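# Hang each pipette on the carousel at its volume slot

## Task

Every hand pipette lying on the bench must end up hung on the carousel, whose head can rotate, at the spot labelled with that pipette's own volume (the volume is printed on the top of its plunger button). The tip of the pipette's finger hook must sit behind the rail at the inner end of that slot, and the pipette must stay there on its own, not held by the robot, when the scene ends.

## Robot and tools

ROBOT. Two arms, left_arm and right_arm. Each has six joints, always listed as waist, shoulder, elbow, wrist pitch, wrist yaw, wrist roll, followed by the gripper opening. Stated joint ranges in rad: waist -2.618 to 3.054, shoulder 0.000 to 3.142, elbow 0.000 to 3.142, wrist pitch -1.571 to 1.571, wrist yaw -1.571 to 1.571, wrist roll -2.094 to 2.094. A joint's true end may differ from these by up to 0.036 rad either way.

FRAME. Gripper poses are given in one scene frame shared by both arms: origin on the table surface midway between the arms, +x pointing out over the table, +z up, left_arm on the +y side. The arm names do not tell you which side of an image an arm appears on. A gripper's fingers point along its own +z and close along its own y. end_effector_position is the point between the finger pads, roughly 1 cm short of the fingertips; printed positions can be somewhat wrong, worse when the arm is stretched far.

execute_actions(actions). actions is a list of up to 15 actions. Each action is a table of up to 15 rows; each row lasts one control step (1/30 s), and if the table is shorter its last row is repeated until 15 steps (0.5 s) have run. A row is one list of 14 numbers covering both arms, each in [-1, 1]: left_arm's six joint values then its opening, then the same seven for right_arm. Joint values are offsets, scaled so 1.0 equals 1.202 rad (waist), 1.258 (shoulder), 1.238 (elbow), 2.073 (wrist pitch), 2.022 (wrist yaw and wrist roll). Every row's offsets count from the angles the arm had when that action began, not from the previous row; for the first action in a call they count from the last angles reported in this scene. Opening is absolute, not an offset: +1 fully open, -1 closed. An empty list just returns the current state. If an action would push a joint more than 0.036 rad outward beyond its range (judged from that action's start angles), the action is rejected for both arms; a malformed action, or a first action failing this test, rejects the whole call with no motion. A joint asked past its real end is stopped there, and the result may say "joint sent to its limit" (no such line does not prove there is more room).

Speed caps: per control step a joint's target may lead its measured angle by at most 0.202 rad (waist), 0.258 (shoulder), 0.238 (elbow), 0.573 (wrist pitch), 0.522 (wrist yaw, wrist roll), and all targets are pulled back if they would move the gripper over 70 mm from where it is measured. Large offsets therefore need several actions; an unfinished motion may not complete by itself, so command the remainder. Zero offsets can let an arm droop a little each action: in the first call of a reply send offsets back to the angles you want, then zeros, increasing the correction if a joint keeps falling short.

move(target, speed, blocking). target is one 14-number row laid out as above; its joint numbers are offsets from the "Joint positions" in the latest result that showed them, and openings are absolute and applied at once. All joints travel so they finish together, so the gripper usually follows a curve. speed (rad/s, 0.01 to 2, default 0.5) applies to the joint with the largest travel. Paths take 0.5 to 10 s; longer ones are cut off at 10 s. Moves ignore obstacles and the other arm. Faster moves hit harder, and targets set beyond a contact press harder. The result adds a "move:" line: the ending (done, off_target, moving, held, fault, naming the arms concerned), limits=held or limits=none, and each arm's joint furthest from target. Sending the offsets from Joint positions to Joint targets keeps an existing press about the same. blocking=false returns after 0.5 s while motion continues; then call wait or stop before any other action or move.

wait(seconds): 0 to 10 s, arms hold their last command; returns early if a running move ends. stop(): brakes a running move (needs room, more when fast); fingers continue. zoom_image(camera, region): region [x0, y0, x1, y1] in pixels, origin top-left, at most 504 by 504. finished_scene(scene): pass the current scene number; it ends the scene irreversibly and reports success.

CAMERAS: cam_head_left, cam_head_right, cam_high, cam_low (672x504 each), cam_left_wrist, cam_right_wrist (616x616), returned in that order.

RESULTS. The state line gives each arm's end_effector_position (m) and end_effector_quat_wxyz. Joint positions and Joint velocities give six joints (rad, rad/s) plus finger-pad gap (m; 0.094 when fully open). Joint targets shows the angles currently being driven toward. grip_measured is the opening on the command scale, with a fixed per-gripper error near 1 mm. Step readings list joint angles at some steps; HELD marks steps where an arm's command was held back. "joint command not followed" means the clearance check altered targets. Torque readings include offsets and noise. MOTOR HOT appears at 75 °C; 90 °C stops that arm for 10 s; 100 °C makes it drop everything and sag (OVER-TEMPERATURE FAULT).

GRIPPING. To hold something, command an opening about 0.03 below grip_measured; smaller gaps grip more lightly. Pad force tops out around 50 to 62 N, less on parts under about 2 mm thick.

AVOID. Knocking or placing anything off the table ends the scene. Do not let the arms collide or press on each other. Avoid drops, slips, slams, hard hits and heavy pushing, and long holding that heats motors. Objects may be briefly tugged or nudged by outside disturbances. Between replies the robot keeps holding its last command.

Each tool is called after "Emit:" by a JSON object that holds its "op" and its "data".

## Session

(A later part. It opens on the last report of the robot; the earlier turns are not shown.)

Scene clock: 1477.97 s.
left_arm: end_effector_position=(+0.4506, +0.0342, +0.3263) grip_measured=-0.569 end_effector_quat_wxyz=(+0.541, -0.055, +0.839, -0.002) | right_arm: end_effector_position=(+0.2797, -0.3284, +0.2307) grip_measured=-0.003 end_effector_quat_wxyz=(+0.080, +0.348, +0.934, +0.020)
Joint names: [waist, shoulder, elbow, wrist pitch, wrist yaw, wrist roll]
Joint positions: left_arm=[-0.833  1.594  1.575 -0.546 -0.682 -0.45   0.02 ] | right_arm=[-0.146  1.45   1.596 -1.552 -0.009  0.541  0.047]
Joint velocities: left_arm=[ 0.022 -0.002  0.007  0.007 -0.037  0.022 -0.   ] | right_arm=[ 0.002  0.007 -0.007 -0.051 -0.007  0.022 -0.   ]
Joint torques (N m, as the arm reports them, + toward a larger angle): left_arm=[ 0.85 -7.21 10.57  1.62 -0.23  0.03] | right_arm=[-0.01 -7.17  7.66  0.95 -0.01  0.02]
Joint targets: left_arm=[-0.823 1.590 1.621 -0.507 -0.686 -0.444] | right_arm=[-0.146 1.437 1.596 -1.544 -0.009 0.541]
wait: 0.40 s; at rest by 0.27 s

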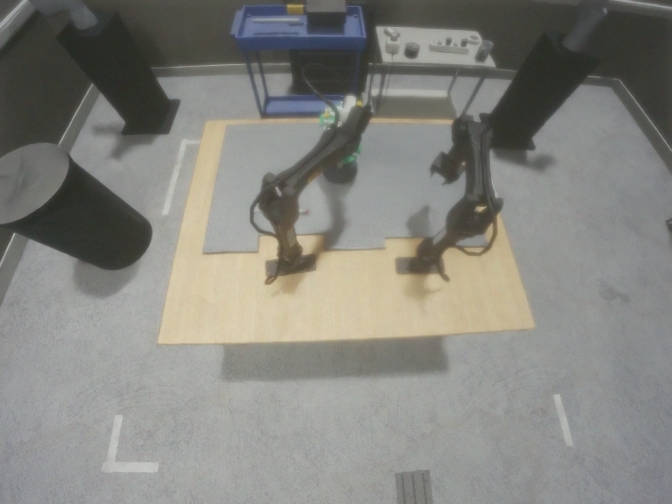

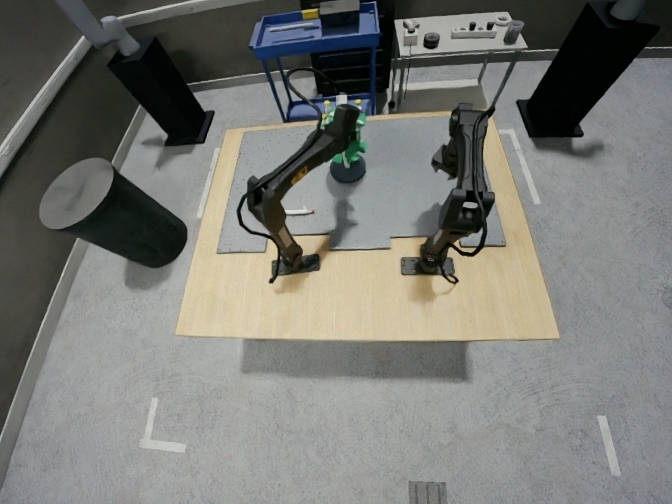

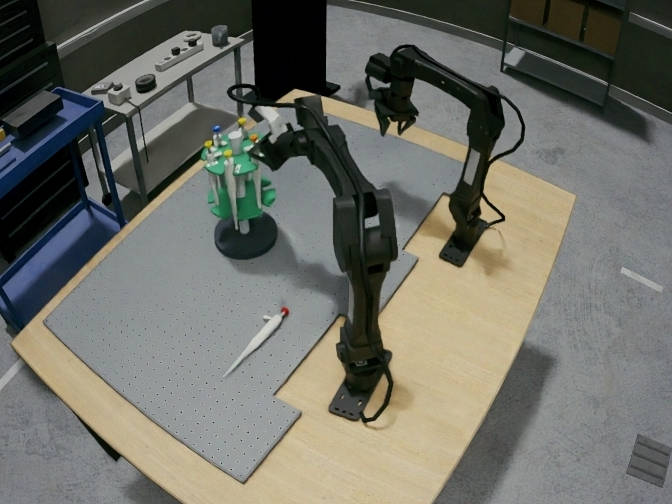

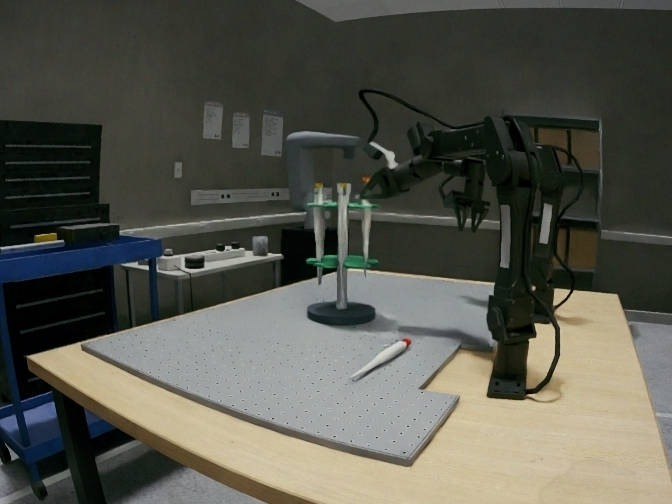

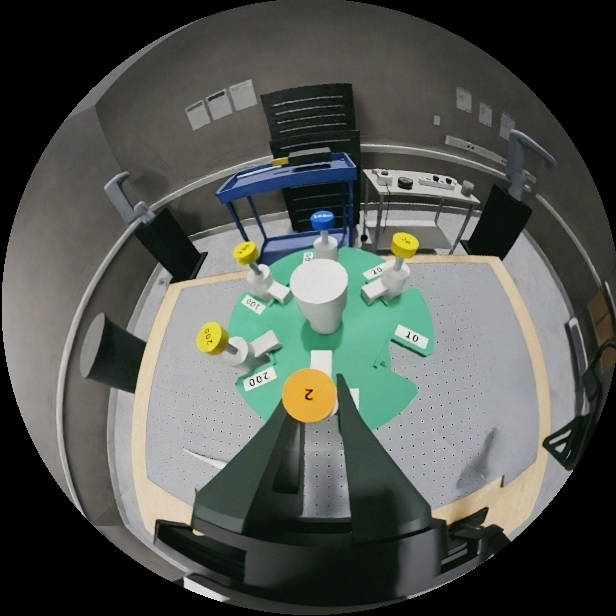

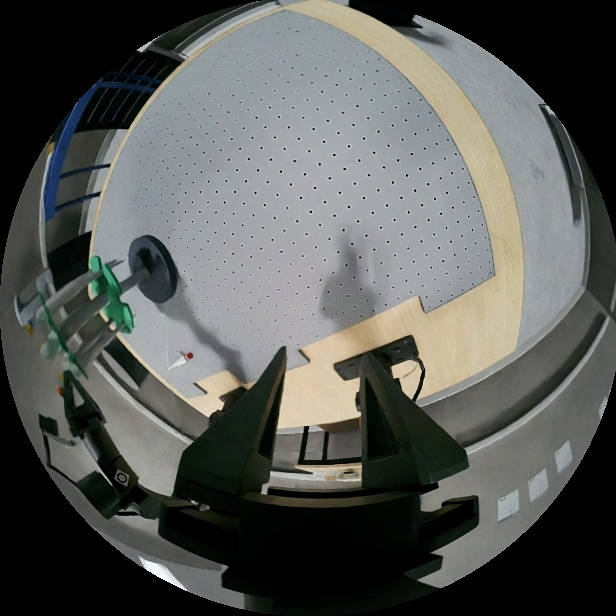

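Emit:
{"op": "execute_actions", "data": {"actions": [[[-0.004,-0.02,0.0,0.0183,-0.002,0.002,-0.61,0,-0.01,0,0.004,0,0,0.0],
[-0.008,-0.03,-0.0065,0.0183,-0.002,0.002,-0.61,0,-0.01,0,0.004,0,0,0.0],
[-0.009,-0.034,-0.0108,0.019,-0.002,0.002,-0.61,0,-0.01,0,0.004,0,0,0.0],
[-0.010,-0.037,-0.0152,0.021,-0.002,0.002,-0.61,0,-0.01,0,0.004,0,0,0.0],
[-0.011,-0.04,-0.0195,0.0232,-0.002,0.002,-0.61,0,-0.01,0,0.004,0,0,0.0],
[-0.011,-0.042,-0.0239,0.0255,-0.002,0.002,-0.61,0,-0.01,0,0.004,0,0,0.0],
[-0.011,-0.044,-0.0282,0.0278,-0.002,0.002,-0.61,0,-0.01,0,0.004,0,0,0.0],
[-0.011,-0.046,-0.0326,0.030,-0.002,0.002,-0.61,0,-0.01,0,0.004,0,0,0.0],
[-0.011,-0.046,-0.0369,0.0325,-0.002,0.002,-0.61,0,-0.01,0,0.004,0,0,0.0],
[-0.011,-0.046,-0.0413,0.035,-0.002,0.002,-0.61,0,-0.01,0,0.004,0,0,0.0],
[-0.011,-0.046,-0.0456,0.0375,-0.002,0.002,-0.61,0,-0.01,0,0.004,0,0,0.0],
[-0.011,-0.046,-0.05,0.04,-0.002,0.002,-0.61,0,-0.01,0,0.004,0,0,0.0],
[-0.011,-0.046,-0.0543,0.0421,-0.002,0.002,-0.61,0,-0.01,0,0.004,0,0,0.0],
[-0.011,-0.046,-0.0587,0.0421,-0.002,0.002,-0.61,0,-0.01,0,0.004,0,0,0.0],
[-0.011,-0.046,-0.063,0.0421,-0.002,0.002,-0.61,0,-0.01,0,0.004,0,0,0.0]]]}}

Emit:
{"op": "wait", "data": {"seconds": 0.4}}

Emit:
{"op": "zoom_image", "data": {"camera": "cam_left_wrist", "region": [210, 240, 430, 450]}}

Emit:
{"op": "zoom_image", "data": {"camera": "cam_low", "region": [300, 160, 420, 240]}}

Scene clock: 1504.67 s.
left_arm: end_effector_position=(+0.4469, +0.0348, +0.3192) grip_measured=-0.569 end_effector_quat_wxyz=(+0.543, -0.054, +0.838, -0.007) | right_arm: end_effector_position=(+0.2797, -0.3284, +0.2307) grip_measured=-0.003 end_effector_quat_wxyz=(+0.080, +0.348, +0.934, +0.020)
Joint names: [waist, shoulder, elbow, wrist pitch, wrist yaw, wrist roll]
Joint positions: left_arm=[-0.836  1.569  1.516 -0.504 -0.68  -0.449  0.02 ] | right_arm=[-0.146  1.45   1.596 -1.552 -0.009  0.541  0.047]
Joint velocities: left_arm=[-0.007  0.007 -0.159  0.11   0.037 -0.037  0.001] | right_arm=[ 0.002 -0.002 -0.012 -0.037 -0.007 -0.051  0.001]
Joint torques (N m, as the arm reports them, + toward a larger angle): left_arm=[-0.84 -9.34  6.38  1.55 -0.28  0.03] | right_arm=[-0.01 -7.21  7.68  0.93 -0.02  0.01]
Joint targets: left_arm=[-0.846 1.536 1.497 -0.459 -0.686 -0.446] | right_arm=[-0.146 1.437 1.596 -1.544 -0.009 0.541]
Step readings (joint positions):
0: left_arm=[-0.833 1.594 1.575 -0.546 -0.682 -0.449] | right_arm=[-0.146 1.450 1.596 -1.552 -0.009 0.541]
1: left_arm=[-0.833 1.594 1.575 -0.546 -0.682 -0.449] | right_arm=[-0.146 1.450 1.596 -1.552 -0.009 0.541]
2: left_arm=[-0.833 1.594 1.575 -0.546 -0.682 -0.449] | right_arm=[-0.146 1.450 1.596 -1.552 -0.009 0.541]
4: left_arm=[-0.833 1.593 1.573 -0.545 -0.682 -0.449] | right_arm=[-0.146 1.450 1.596 -1.552 -0.009 0.541]
8: left_arm=[-0.833 1.578 1.552 -0.534 -0.681 -0.449] | right_arm=[-0.146 1.450 1.596 -1.552 -0.009 0.541]
15: Joint positions above

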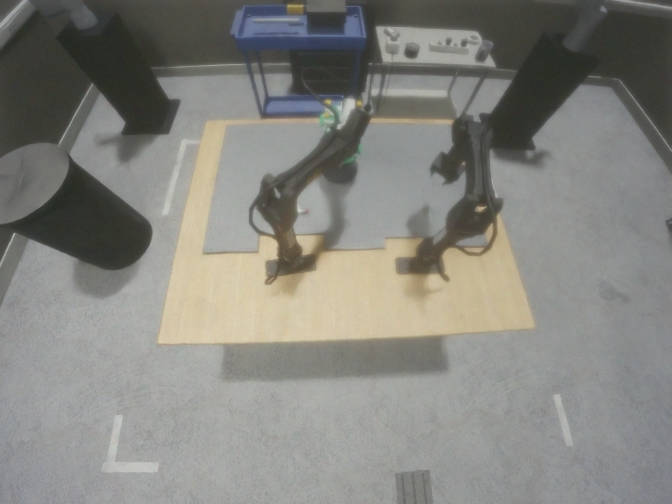

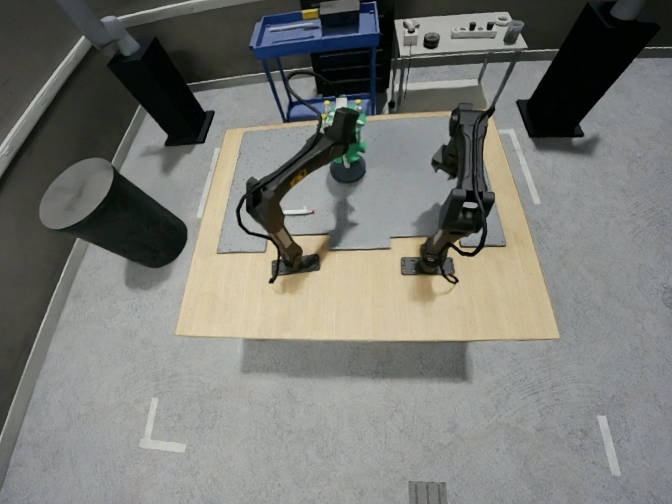

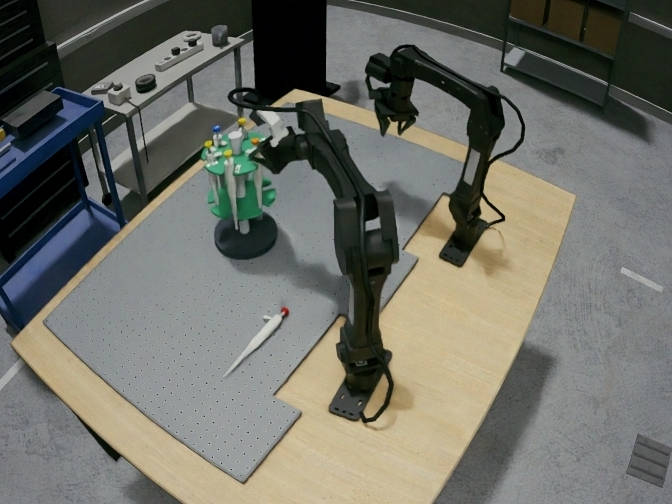

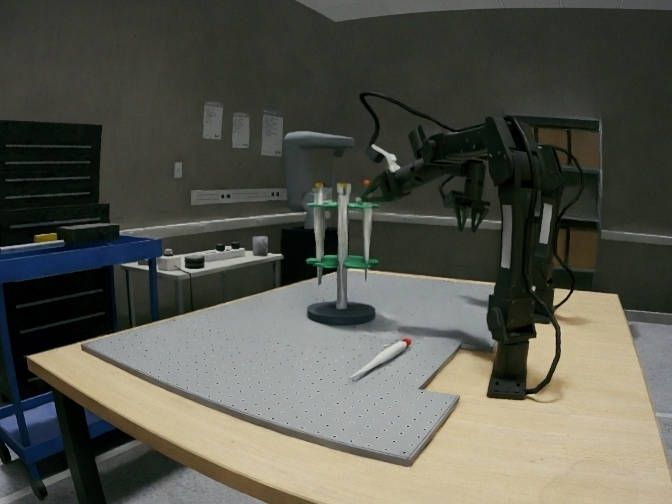

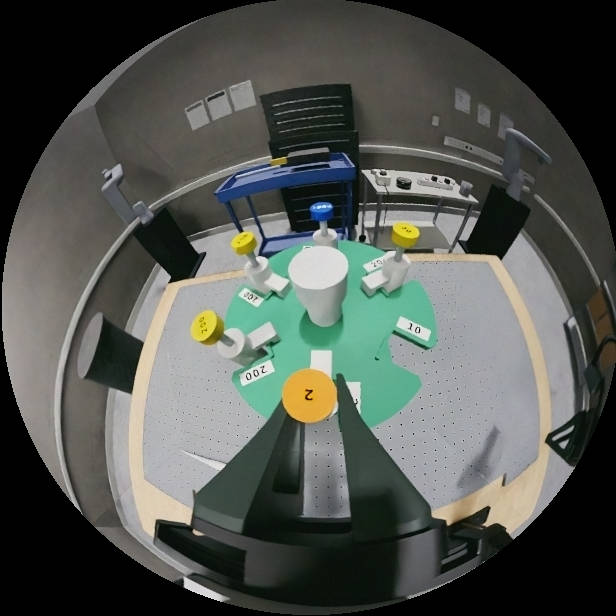

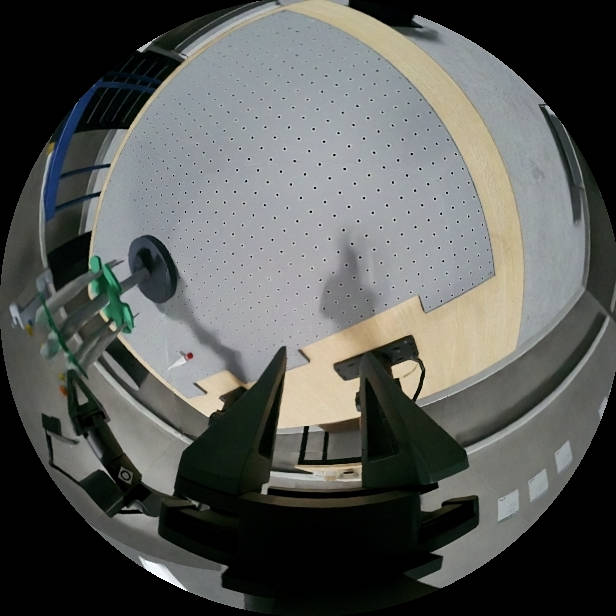

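Scene clock: 1505.07 s.
left_arm: end_effector_position=(+0.4469, +0.0348, +0.3146) grip_measured=-0.569 end_effector_quat_wxyz=(+0.541, -0.053, +0.839, -0.005) | right_arm: end_effector_position=(+0.2797, -0.3284, +0.2307) grip_measured=-0.003 end_effector_quat_wxyz=(+0.080, +0.348, +0.934, +0.020)
Joint names: [waist, shoulder, elbow, wrist pitch, wrist yaw, wrist roll]
Joint positions: left_arm=[-0.836  1.569  1.502 -0.496 -0.679 -0.449  0.02 ] | right_arm=[-0.146  1.45   1.596 -1.552 -0.009  0.541  0.047]
Joint velocities: left_arm=[-0.002 -0.012 -0.002 -0.066 -0.007 -0.007  0.001] | right_arm=[ 0.002 -0.017 -0.012 -0.051 -0.051  0.051 -0.   ]
Joint torques (N m, as the arm reports them, + toward a larger angle): left_arm=[-0.85 -9.39  6.75  1.58 -0.28  0.03] | right_arm=[-0.01 -7.2   7.6   0.92 -0.02  0.02]
Joint targets: left_arm=[-0.846 1.536 1.497 -0.459 -0.687 -0.446] | right_arm=[-0.146 1.437 1.596 -1.544 -0.009 0.541]
wait: 0.40 s; no rest

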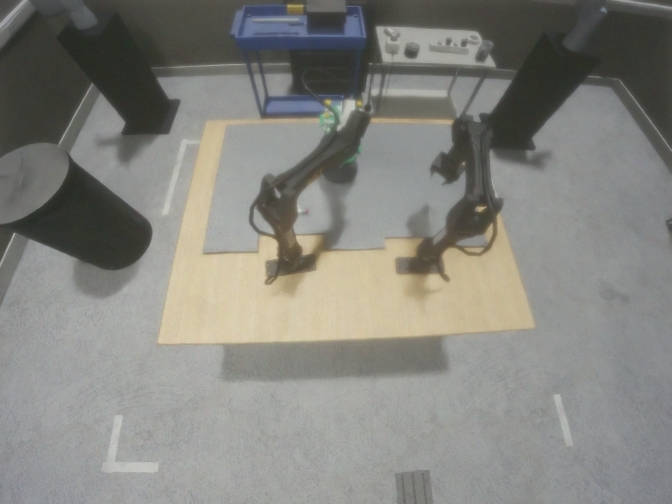

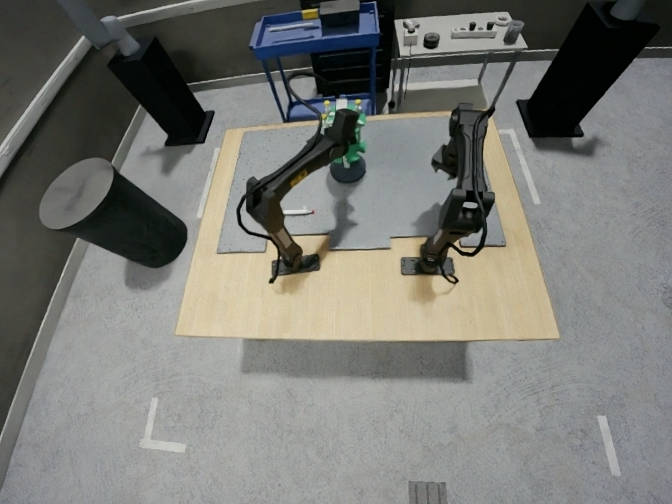

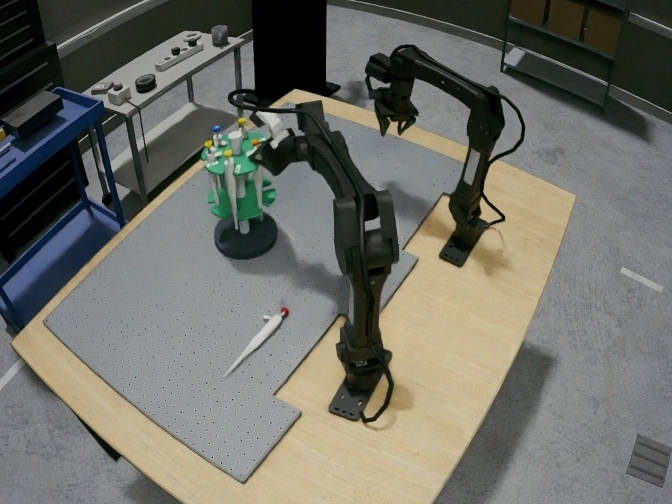

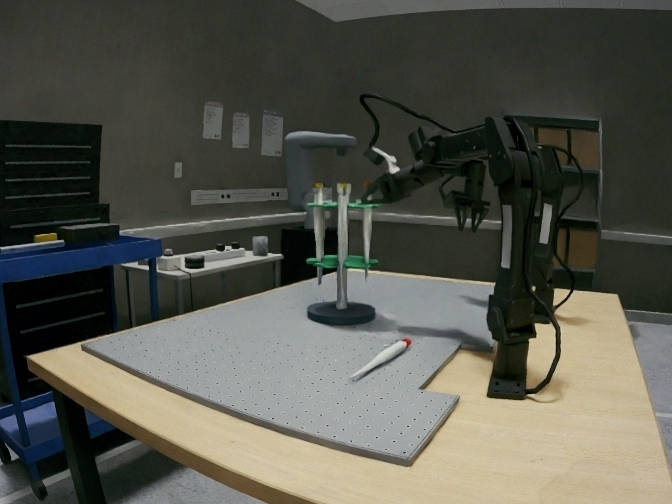

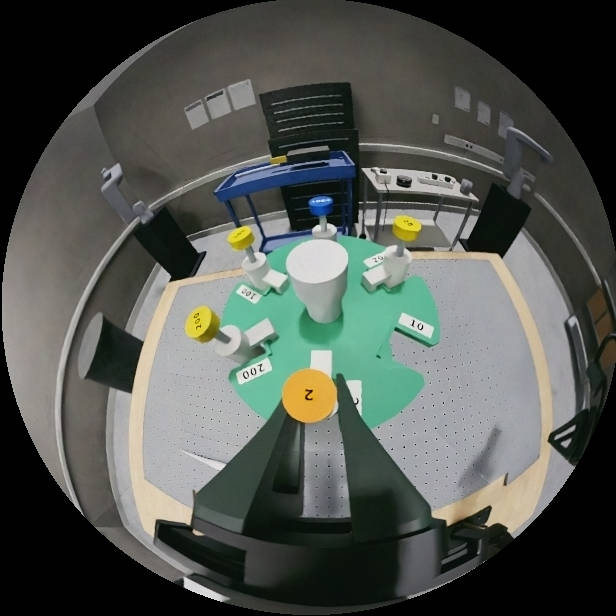

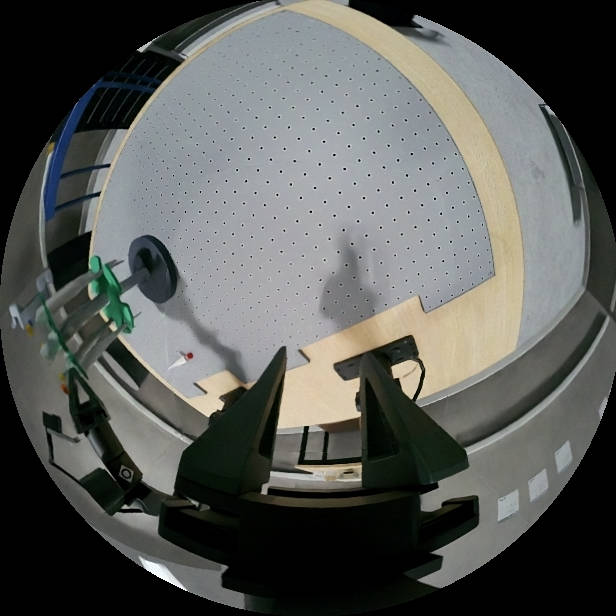

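Region (210, 240, 430, 450) of cam_left_wrist's 616x616 image, scaled by 2.291, with more detail than that image has; it fills the top 481 rows of this view, and the rest is white.

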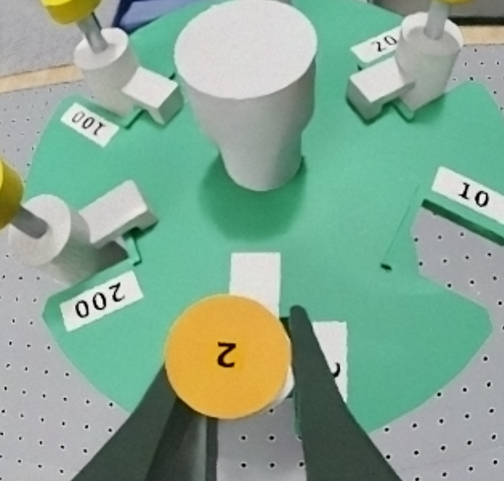

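Region (300, 160, 420, 240) of cam_low's 672x504 image, scaled by 4.200, with more detail than that image has.

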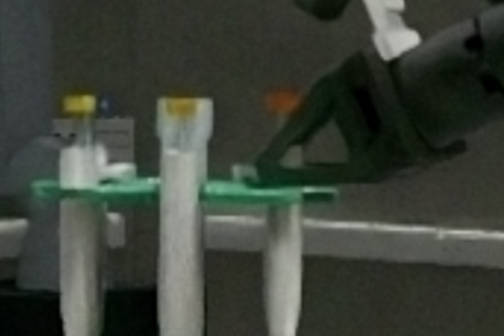

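Emit:
{"op": "execute_actions", "data": {"actions": [[[-0.004,-0.018,0.005,0.014,-0.004,0,-0.59,0,-0.01,0,0.004,0,0,0.0],
[-0.004,-0.018,0.005,0.014,-0.004,0,-0.58,0,-0.01,0,0.004,0,0,0.0],
[-0.004,-0.018,0.005,0.014,-0.004,0,-0.574,0,-0.01,0,0.004,0,0,0.0],
[-0.004,-0.018,0.005,0.014,-0.004,0,-0.569,0,-0.01,0,0.004,0,0,0.0],
[-0.004,-0.018,0.005,0.014,-0.004,0,-0.564,0,-0.01,0,0.004,0,0,0.0],
[-0.004,-0.018,0.005,0.014,-0.004,0,-0.558,0,-0.01,0,0.004,0,0,0.0],
[-0.004,-0.018,0.005,0.014,-0.004,0,-0.55,0,-0.01,0,0.004,0,0,0.0],
[-0.004,-0.018,0.005,0.014,-0.004,0,-0.53,0,-0.01,0,0.004,0,0,0.0],
[-0.004,-0.018,0.01,0.014,-0.004,0,-0.5,0,-0.01,0,0.004,0,0,0.0],
[-0.004,-0.018,0.015,0.014,-0.004,0,-0.45,0,-0.01,0,0.004,0,0,0.0],
[-0.004,-0.018,0.02,0.014,-0.004,0,-0.39,0,-0.01,0,0.004,0,0,0.0],
[-0.004,-0.018,0.025,0.014,-0.004,0,-0.32,0,-0.01,0,0.004,0,0,0.0],
[-0.004,-0.02,0.03,0.012,-0.006,0,-0.25,0,-0.01,0,0.004,0,0,0.0],
[-0.005,-0.022,0.034,0.01,-0.008,-0.002,-0.18,0,-0.01,0,0.004,0,0,0.0],
[-0.006,-0.024,0.037,0.008,-0.01,-0.003,-0.1,0,-0.01,0,0.004,0,0,0.0]],
[[-0.0085,-0.0268,0.04,0.005,-0.0128,-0.004,-0.1,0,-0.01,0,0.004,0,0,0.0],
[-0.0104,-0.0278,0.043,0.0017,-0.0138,-0.005,-0.1,0,-0.01,0,0.004,0,0,0.0],
[-0.0144,-0.03,0.046,-0.0025,-0.0157,-0.007,-0.1,0,-0.01,0,0.004,0,0,0.0],
[-0.0193,-0.0326,0.049,-0.0077,-0.018,-0.0095,-0.1,0,-0.01,0,0.004,0,0,0.0],
[-0.0252,-0.0358,0.052,-0.0139,-0.0208,-0.0125,-0.1,0,-0.01,0,0.004,0,0,0.0],
[-0.032,-0.0395,0.055,-0.0212,-0.0241,-0.016,-0.1,0,-0.01,0,0.004,0,0,0.0],
[-0.0399,-0.0438,0.058,-0.0296,-0.0279,-0.02,-0.1,0,-0.01,0,0.004,0,0,0.0],
[-0.0487,-0.0486,0.062,-0.0389,-0.0321,-0.0244,-0.1,0,-0.01,0,0.004,0,0,0.0],
[-0.0576,-0.0534,0.066,-0.0483,-0.0363,-0.0289,-0.1,0,-0.01,0,0.004,0,0,0.0],
[-0.0664,-0.059,0.07,-0.0577,-0.0406,-0.0334,-0.1,0,-0.01,0,0.004,0,0,0.0],
[-0.0752,-0.065,0.074,-0.0671,-0.0448,-0.038,-0.1,0,-0.01,0,0.004,0,0,0.0],
[-0.084,-0.072,0.078,-0.0765,-0.049,-0.043,-0.1,0,-0.01,0,0.004,0,0,0.0],
[-0.092,-0.08,0.081,-0.086,-0.052,-0.049,-0.1,0,-0.01,0,0.004,0,0,0.0],
[-0.099,-0.089,0.083,-0.095,-0.054,-0.056,-0.1,0,-0.01,0,0.004,0,0,0.0],
[-0.104,-0.099,0.084,-0.104,-0.055,-0.064,-0.1,0,-0.01,0,0.004,0,0,0.0]],
[[-0.015,-0.05,0.02,-0.025,-0.005,-0.025,-0.1,0,-0.01,0,0.004,0,0,0.0],
[-0.015,-0.063,0.01,-0.033,0.0,-0.036,-0.1,0,-0.01,0,0.004,0,0,0.0],
[-0.014,-0.077,0.0,-0.042,0.006,-0.048,-0.1,0,-0.01,0,0.004,0,0,0.0],
[-0.012,-0.092,-0.012,-0.051,0.013,-0.061,-0.1,0,-0.01,0,0.004,0,0,0.0],
[-0.009,-0.107,-0.025,-0.06,0.021,-0.075,-0.1,0,-0.01,0,0.004,0,0,0.0],
[-0.005,-0.123,-0.039,-0.069,0.03,-0.09,-0.1,0,-0.01,0,0.004,0,0,0.0],
[0.0,-0.139,-0.054,-0.078,0.04,-0.105,-0.1,0,-0.01,0,0.004,0,0,0.0],
[0.007,-0.155,-0.07,-0.087,0.05,-0.12,-0.1,0,-0.01,0,0.004,0,0,0.0],
[0.015,-0.17,-0.086,-0.096,0.061,-0.135,-0.1,0,-0.01,0,0.004,0,0,0.0],
[0.024,-0.184,-0.102,-0.105,0.072,-0.15,-0.1,0,-0.01,0,0.004,0,0,0.0],
[0.034,-0.197,-0.118,-0.114,0.083,-0.165,-0.1,0,-0.01,0,0.004,0,0,0.0],
[0.044,-0.209,-0.134,-0.122,0.094,-0.18,-0.1,0,-0.01,0,0.004,0,0,0.0],
[0.054,-0.219,-0.149,-0.13,0.104,-0.195,-0.1,0,-0.01,0,0.004,0,0,0.0],
[0.063,-0.227,-0.162,-0.137,0.113,-0.208,-0.1,0,-0.01,0,0.004,0,0,0.0],
[0.07,-0.233,-0.172,-0.143,0.12,-0.22,-0.1,0,-0.01,0,0.004,0,0,0.0]]]}}

Scene clock: 1565.50 s.
left_arm: end_effector_position=(+0.3475, +0.0806, +0.3227) grip_measured=-0.101 end_effector_quat_wxyz=(+0.467, -0.161, +0.862, -0.110) | right_arm: end_effector_position=(+0.2797, -0.3284, +0.2307) grip_measured=-0.003 end_effector_quat_wxyz=(+0.080, +0.348, +0.934, +0.020)
Joint names: [waist, shoulder, elbow, wrist pitch, wrist yaw, wrist roll]
Joint positions: left_arm=[-0.882  1.24   1.39  -0.85  -0.579 -0.848  0.042] | right_arm=[-0.146  1.45   1.596 -1.552 -0.009  0.541  0.047]
Joint velocities: left_arm=[ 0.32  -0.281 -0.51  -0.462  0.535 -0.784 -0.001] | right_arm=[ 0.007  0.017 -0.012  0.022 -0.051  0.022 -0.001]
Joint torques (N m, as the arm reports them, + toward a larger angle): left_arm=[ 0.59 -4.72  5.91  1.2  -0.21 -0.03] | right_arm=[-0.01 -7.16  7.69  0.94 -0.03  0.01]
Joint targets: left_arm=[-0.856 1.207 1.348 -0.927 -0.504 -0.969] | right_arm=[-0.146 1.437 1.596 -1.544 -0.009 0.541]
Step readings (joint positions; steps 1 to 15: 1st action; 16 to 30: 2nd action; 31 to 45: 3rd action):
0: left_arm=[-0.836 1.569 1.502 -0.494 -0.679 -0.449] | right_arm=[-0.146 1.450 1.596 -1.552 -0.009 0.541]
1: left_arm=[-0.836 1.569 1.502 -0.494 -0.679 -0.449] | right_arm=[-0.146 1.450 1.596 -1.552 -0.009 0.541]
2: left_arm=[-0.836 1.569 1.502 -0.494 -0.679 -0.449] | right_arm=[-0.146 1.450 1.596 -1.552 -0.009 0.541]
4: left_arm=[-0.836 1.569 1.502 -0.494 -0.679 -0.449] | right_arm=[-0.146 1.450 1.596 -1.552 -0.009 0.541]
8: left_arm=[-0.836 1.569 1.502 -0.494 -0.679 -0.449] | right_arm=[-0.146 1.450 1.596 -1.552 -0.009 0.541]
15: left_arm=[-0.836 1.569 1.502 -0.492 -0.679 -0.449] | right_arm=[-0.146 1.450 1.596 -1.552 -0.009 0.541]
16: left_arm=[-0.836 1.569 1.502 -0.492 -0.681 -0.450] | right_arm=[-0.146 1.450 1.596 -1.552 -0.009 0.541]
17: left_arm=[-0.836 1.569 1.502 -0.492 -0.682 -0.450] | right_arm=[-0.146 1.450 1.596 -1.552 -0.009 0.541]
19: left_arm=[-0.839 1.569 1.508 -0.498 -0.687 -0.453] | right_arm=[-0.146 1.450 1.596 -1.552 -0.009 0.541]
23: left_arm=[-0.865 1.557 1.527 -0.526 -0.704 -0.469] | right_arm=[-0.146 1.450 1.596 -1.552 -0.009 0.541]
30: left_arm=[-0.941 1.500 1.560 -0.630 -0.746 -0.524] | right_arm=[-0.146 1.450 1.596 -1.552 -0.009 0.541]
31: left_arm=[-0.948 1.488 1.561 -0.642 -0.748 -0.533] | right_arm=[-0.146 1.450 1.596 -1.552 -0.009 0.541]
32: left_arm=[-0.952 1.475 1.561 -0.651 -0.746 -0.543] | right_arm=[-0.146 1.450 1.596 -1.552 -0.009 0.541]
34: left_arm=[-0.953 1.447 1.561 -0.675 -0.738 -0.571] | right_arm=[-0.146 1.450 1.596 -1.552 -0.009 0.541]
38: left_arm=[-0.951 1.365 1.522 -0.727 -0.700 -0.656] | right_arm=[-0.146 1.450 1.596 -1.552 -0.009 0.541]
45: Joint positions above

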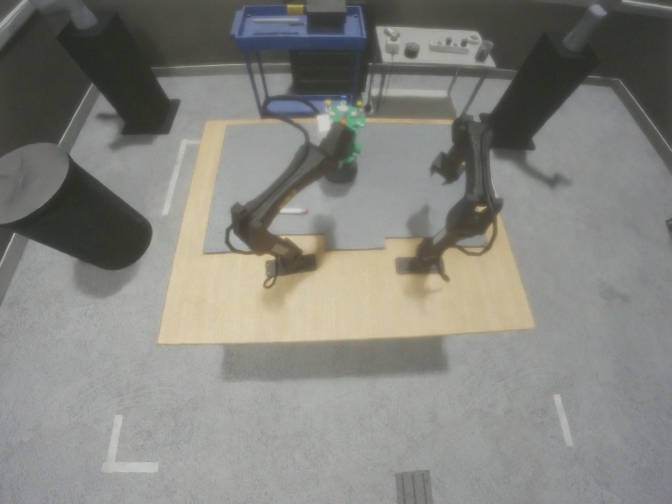

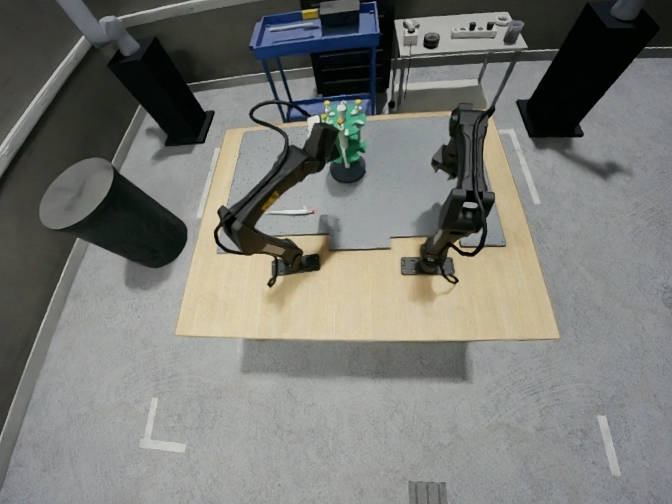

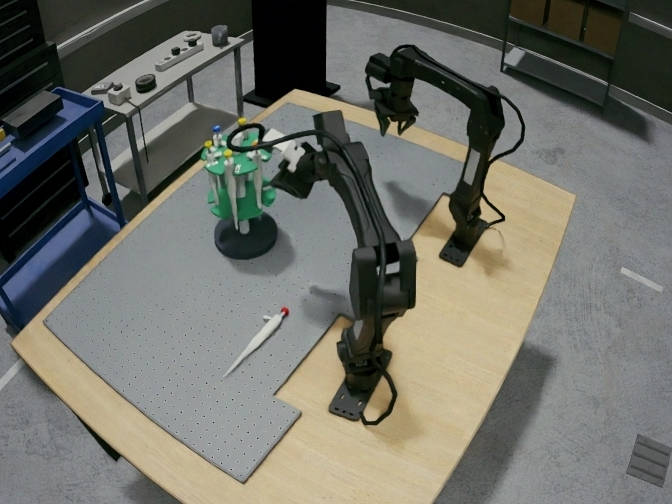

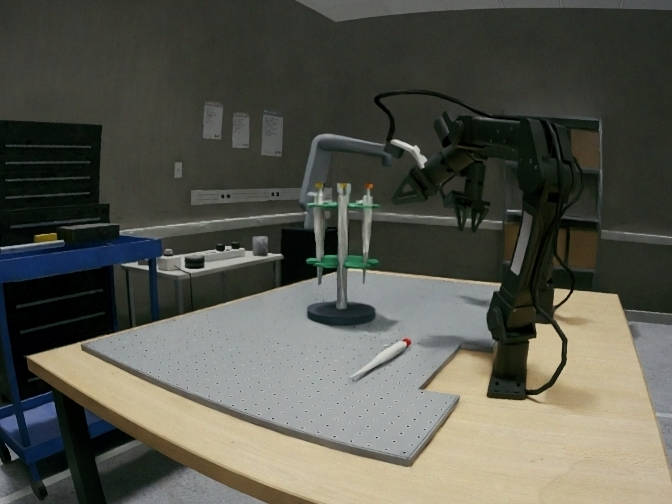

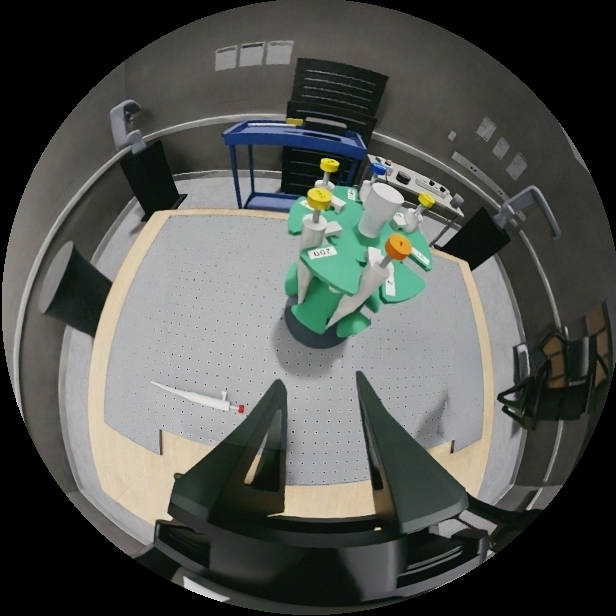

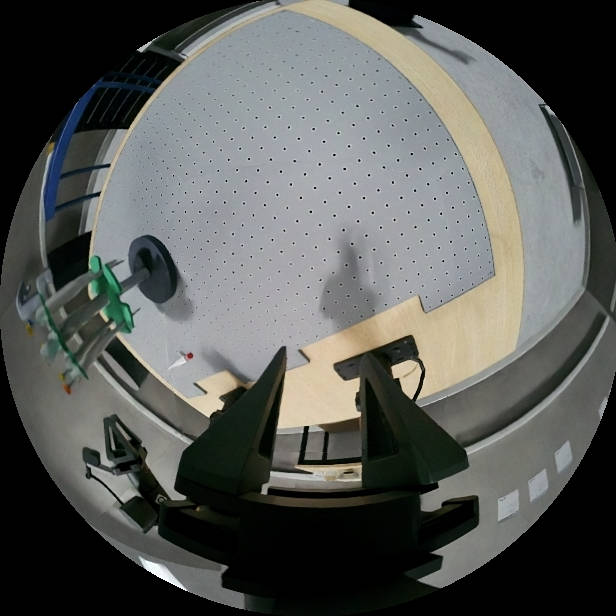

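Emit:
{"op": "move", "data": {"target": [0.7554,0.2122,-0.3005,-0.1216,0.2893,-0.3259,0.4,0,-0.01,0,0.004,0,0,0.0], "speed": 0.9}}

Scene clock: 1591.80 s.
left_arm: end_effector_position=(+0.2814, +0.2750, +0.0734) grip_measured=+0.399 end_effector_quat_wxyz=(+0.001, +0.733, -0.680, +0.002) | right_arm: end_effector_position=(+0.2797, -0.3284, +0.2307) grip_measured=-0.003 end_effector_quat_wxyz=(+0.080, +0.348, +0.934, +0.020)
Joint names: [waist, shoulder, elbow, wrist pitch, wrist yaw, wrist roll]
Joint positions: left_arm=[ 0.02   1.508  1.027 -1.088  0.005 -1.499  0.066] | right_arm=[-0.146  1.45   1.596 -1.552 -0.009  0.541  0.047]
Joint velocities: left_arm=[-0.007 -0.007  0.012  0.007  0.007 -0.022 -0.   ] | right_arm=[ 0.007  0.007 -0.007 -0.007  0.007  0.051  0.001]
Joint torques (N m, as the arm reports them, + toward a larger angle): left_arm=[ 0.53 -5.07  5.32 -0.02  0.03 -0.08] | right_arm=[ 0.01 -7.15  7.66  0.94 -0.02  0.02]
Joint targets: left_arm=[0.026 1.507 1.018 -1.102 0.006 -1.507] | right_arm=[-0.146 1.437 1.596 -1.544 -0.009 0.541]
move: done; limits=none; left_arm: farthest joint: the wrist pitch, 0.014 radians from its target (0.179 radians at the start); right_arm: farthest joint: the shoulder, 0.013 radians from its target (0.013 radians at the start)

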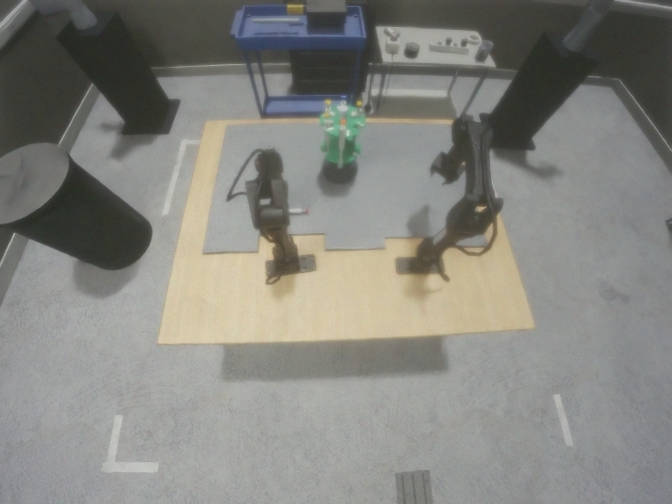

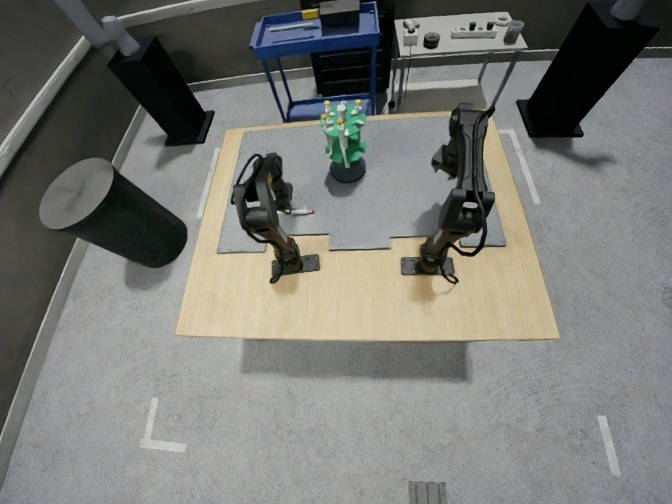

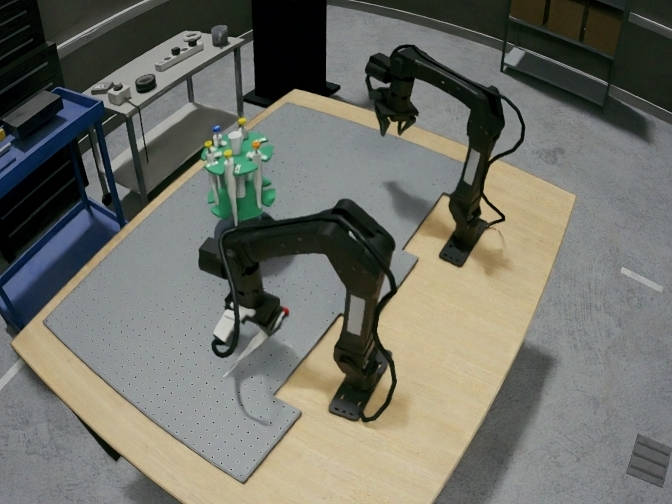

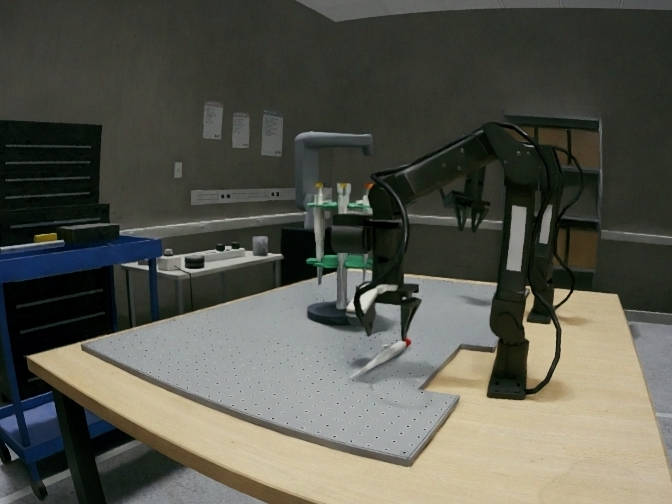

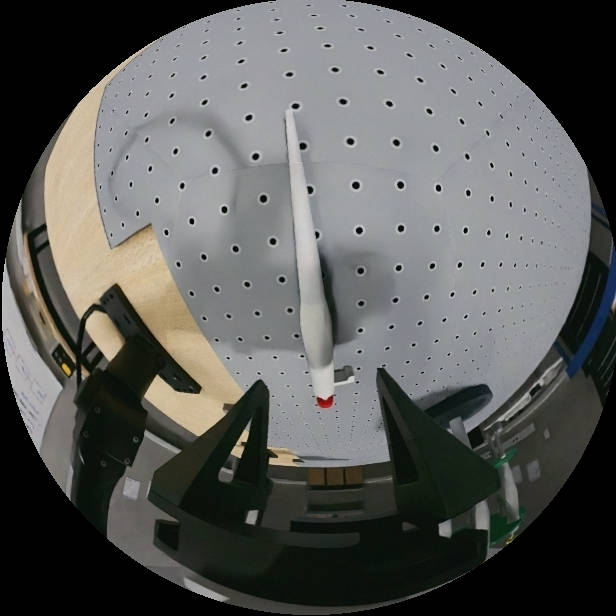

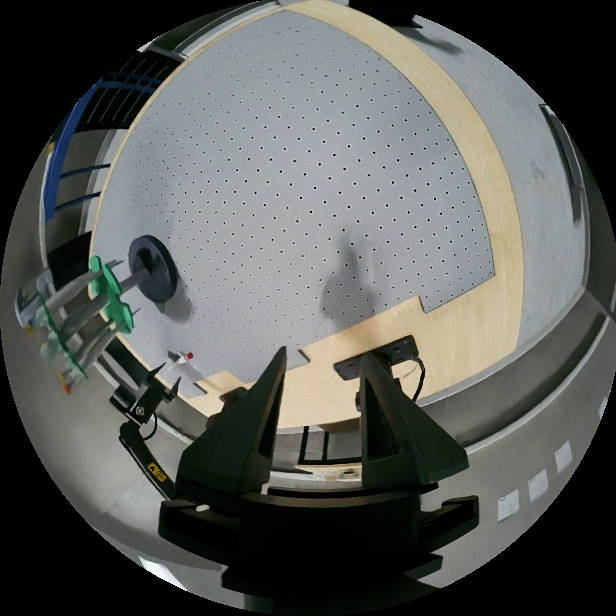

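Emit:
{"op": "move", "data": {"target": [0.002,0.0302,-0.1095,0.0853,-0.002,-0.003,-0.1,0,-0.01,0,0.004,0,0,0.0], "speed": 0.22}}

Scene clock: 1602.77 s.
left_arm: end_effector_position=(+0.2803, +0.2747, +0.0366) grip_measured=-0.099 end_effector_quat_wxyz=(-0.002, +0.734, -0.679, +0.005) | right_arm: end_effector_position=(+0.2797, -0.3284, +0.2307) grip_measured=-0.003 end_effector_quat_wxyz=(+0.080, +0.348, +0.934, +0.020)
Joint names: [waist, shoulder, elbow, wrist pitch, wrist yaw, wrist roll]
Joint positions: left_arm=[ 0.02   1.542  0.905 -0.924  0.006 -1.5    0.042] | right_arm=[-0.146  1.45   1.596 -1.552 -0.009  0.541  0.047]
Joint velocities: left_arm=[-0.022  0.002  0.002  0.022 -0.007  0.022  0.   ] | right_arm=[-0.017 -0.017 -0.017  0.007  0.081 -0.007 -0.   ]
Joint torques (N m, as the arm reports them, + toward a larger angle): left_arm=[ 0.21 -4.72  4.72  0.23 -0.04 -0.04] | right_arm=[-0.1  -7.18  7.59  0.93 -0.03  0.04]
Joint targets: left_arm=[0.022 1.546 0.891 -0.912 0.001 -1.506] | right_arm=[-0.146 1.437 1.596 -1.544 -0.009 0.541]
move: done; limits=none; left_arm: farthest joint: the elbow, 0.013 radians from its target (0.135 radians at the start); right_arm: farthest joint: the shoulder, 0.013 radians from its target (0.013 radians at the start)

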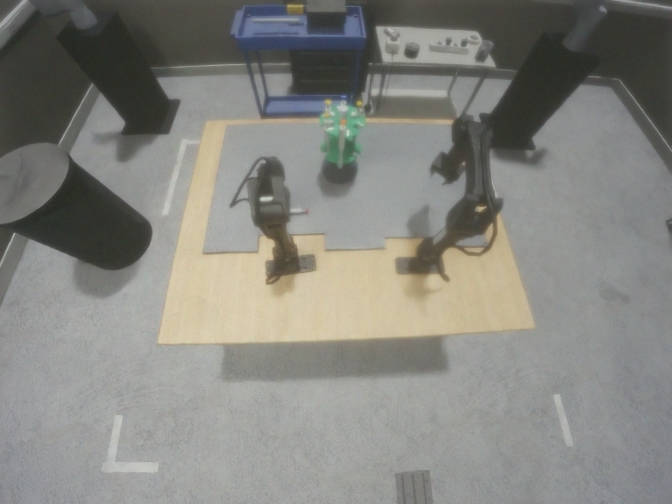

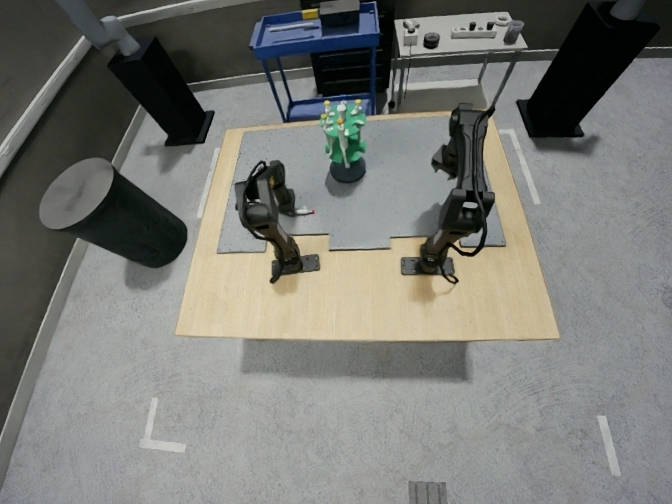

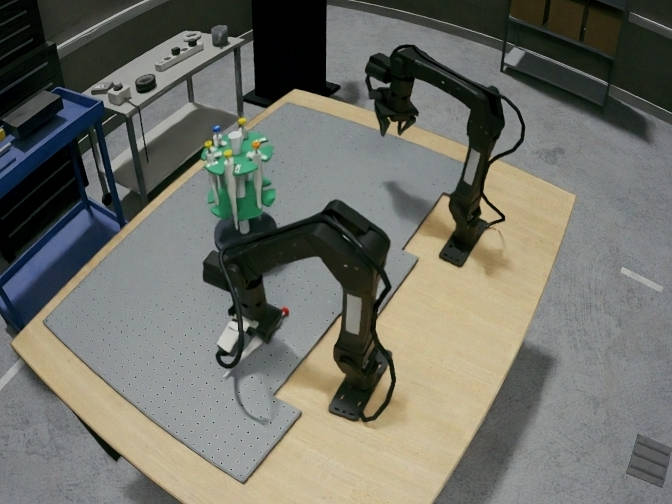

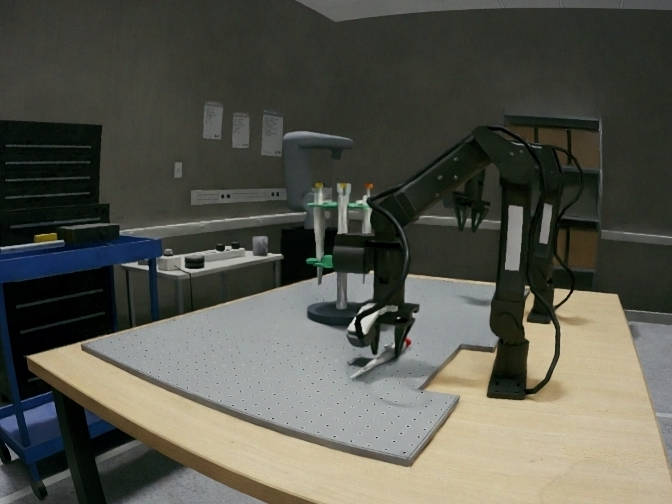

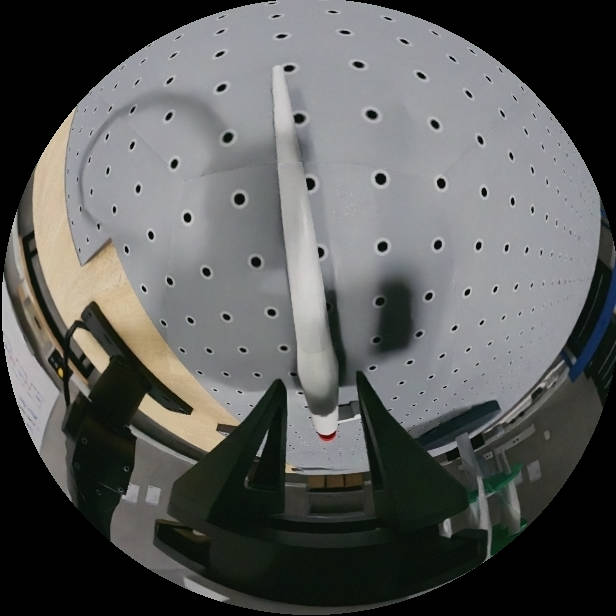

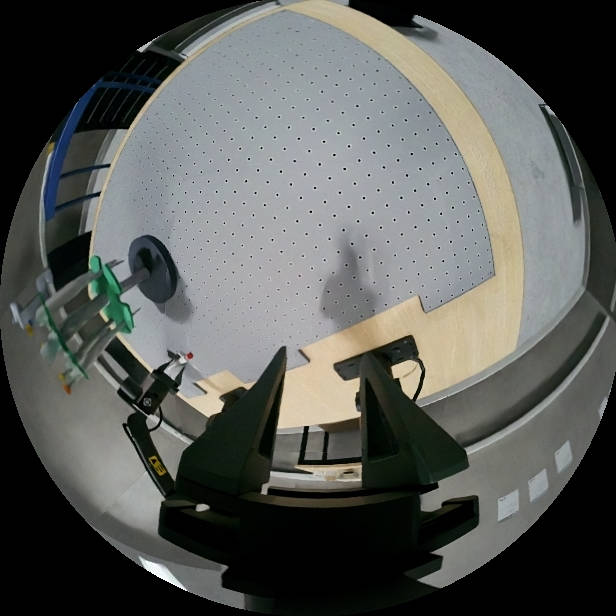

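Emit:
{"op": "zoom_image", "data": {"camera": "cam_low", "region": [330, 290, 440, 390]}}

Region (330, 290, 440, 390) of cam_low's 672x504 image, scaled by 4.582, with more detail than that image has; it fills the top 458 rows of this view, and the rest is white.

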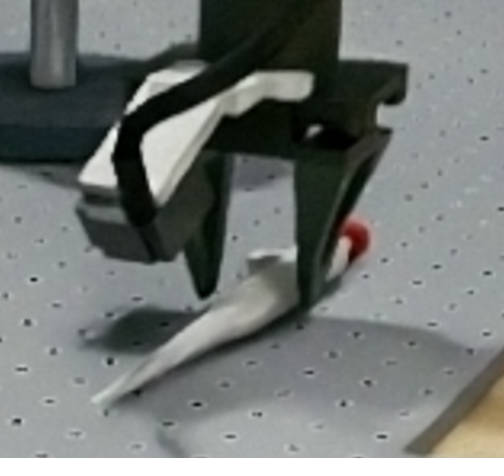

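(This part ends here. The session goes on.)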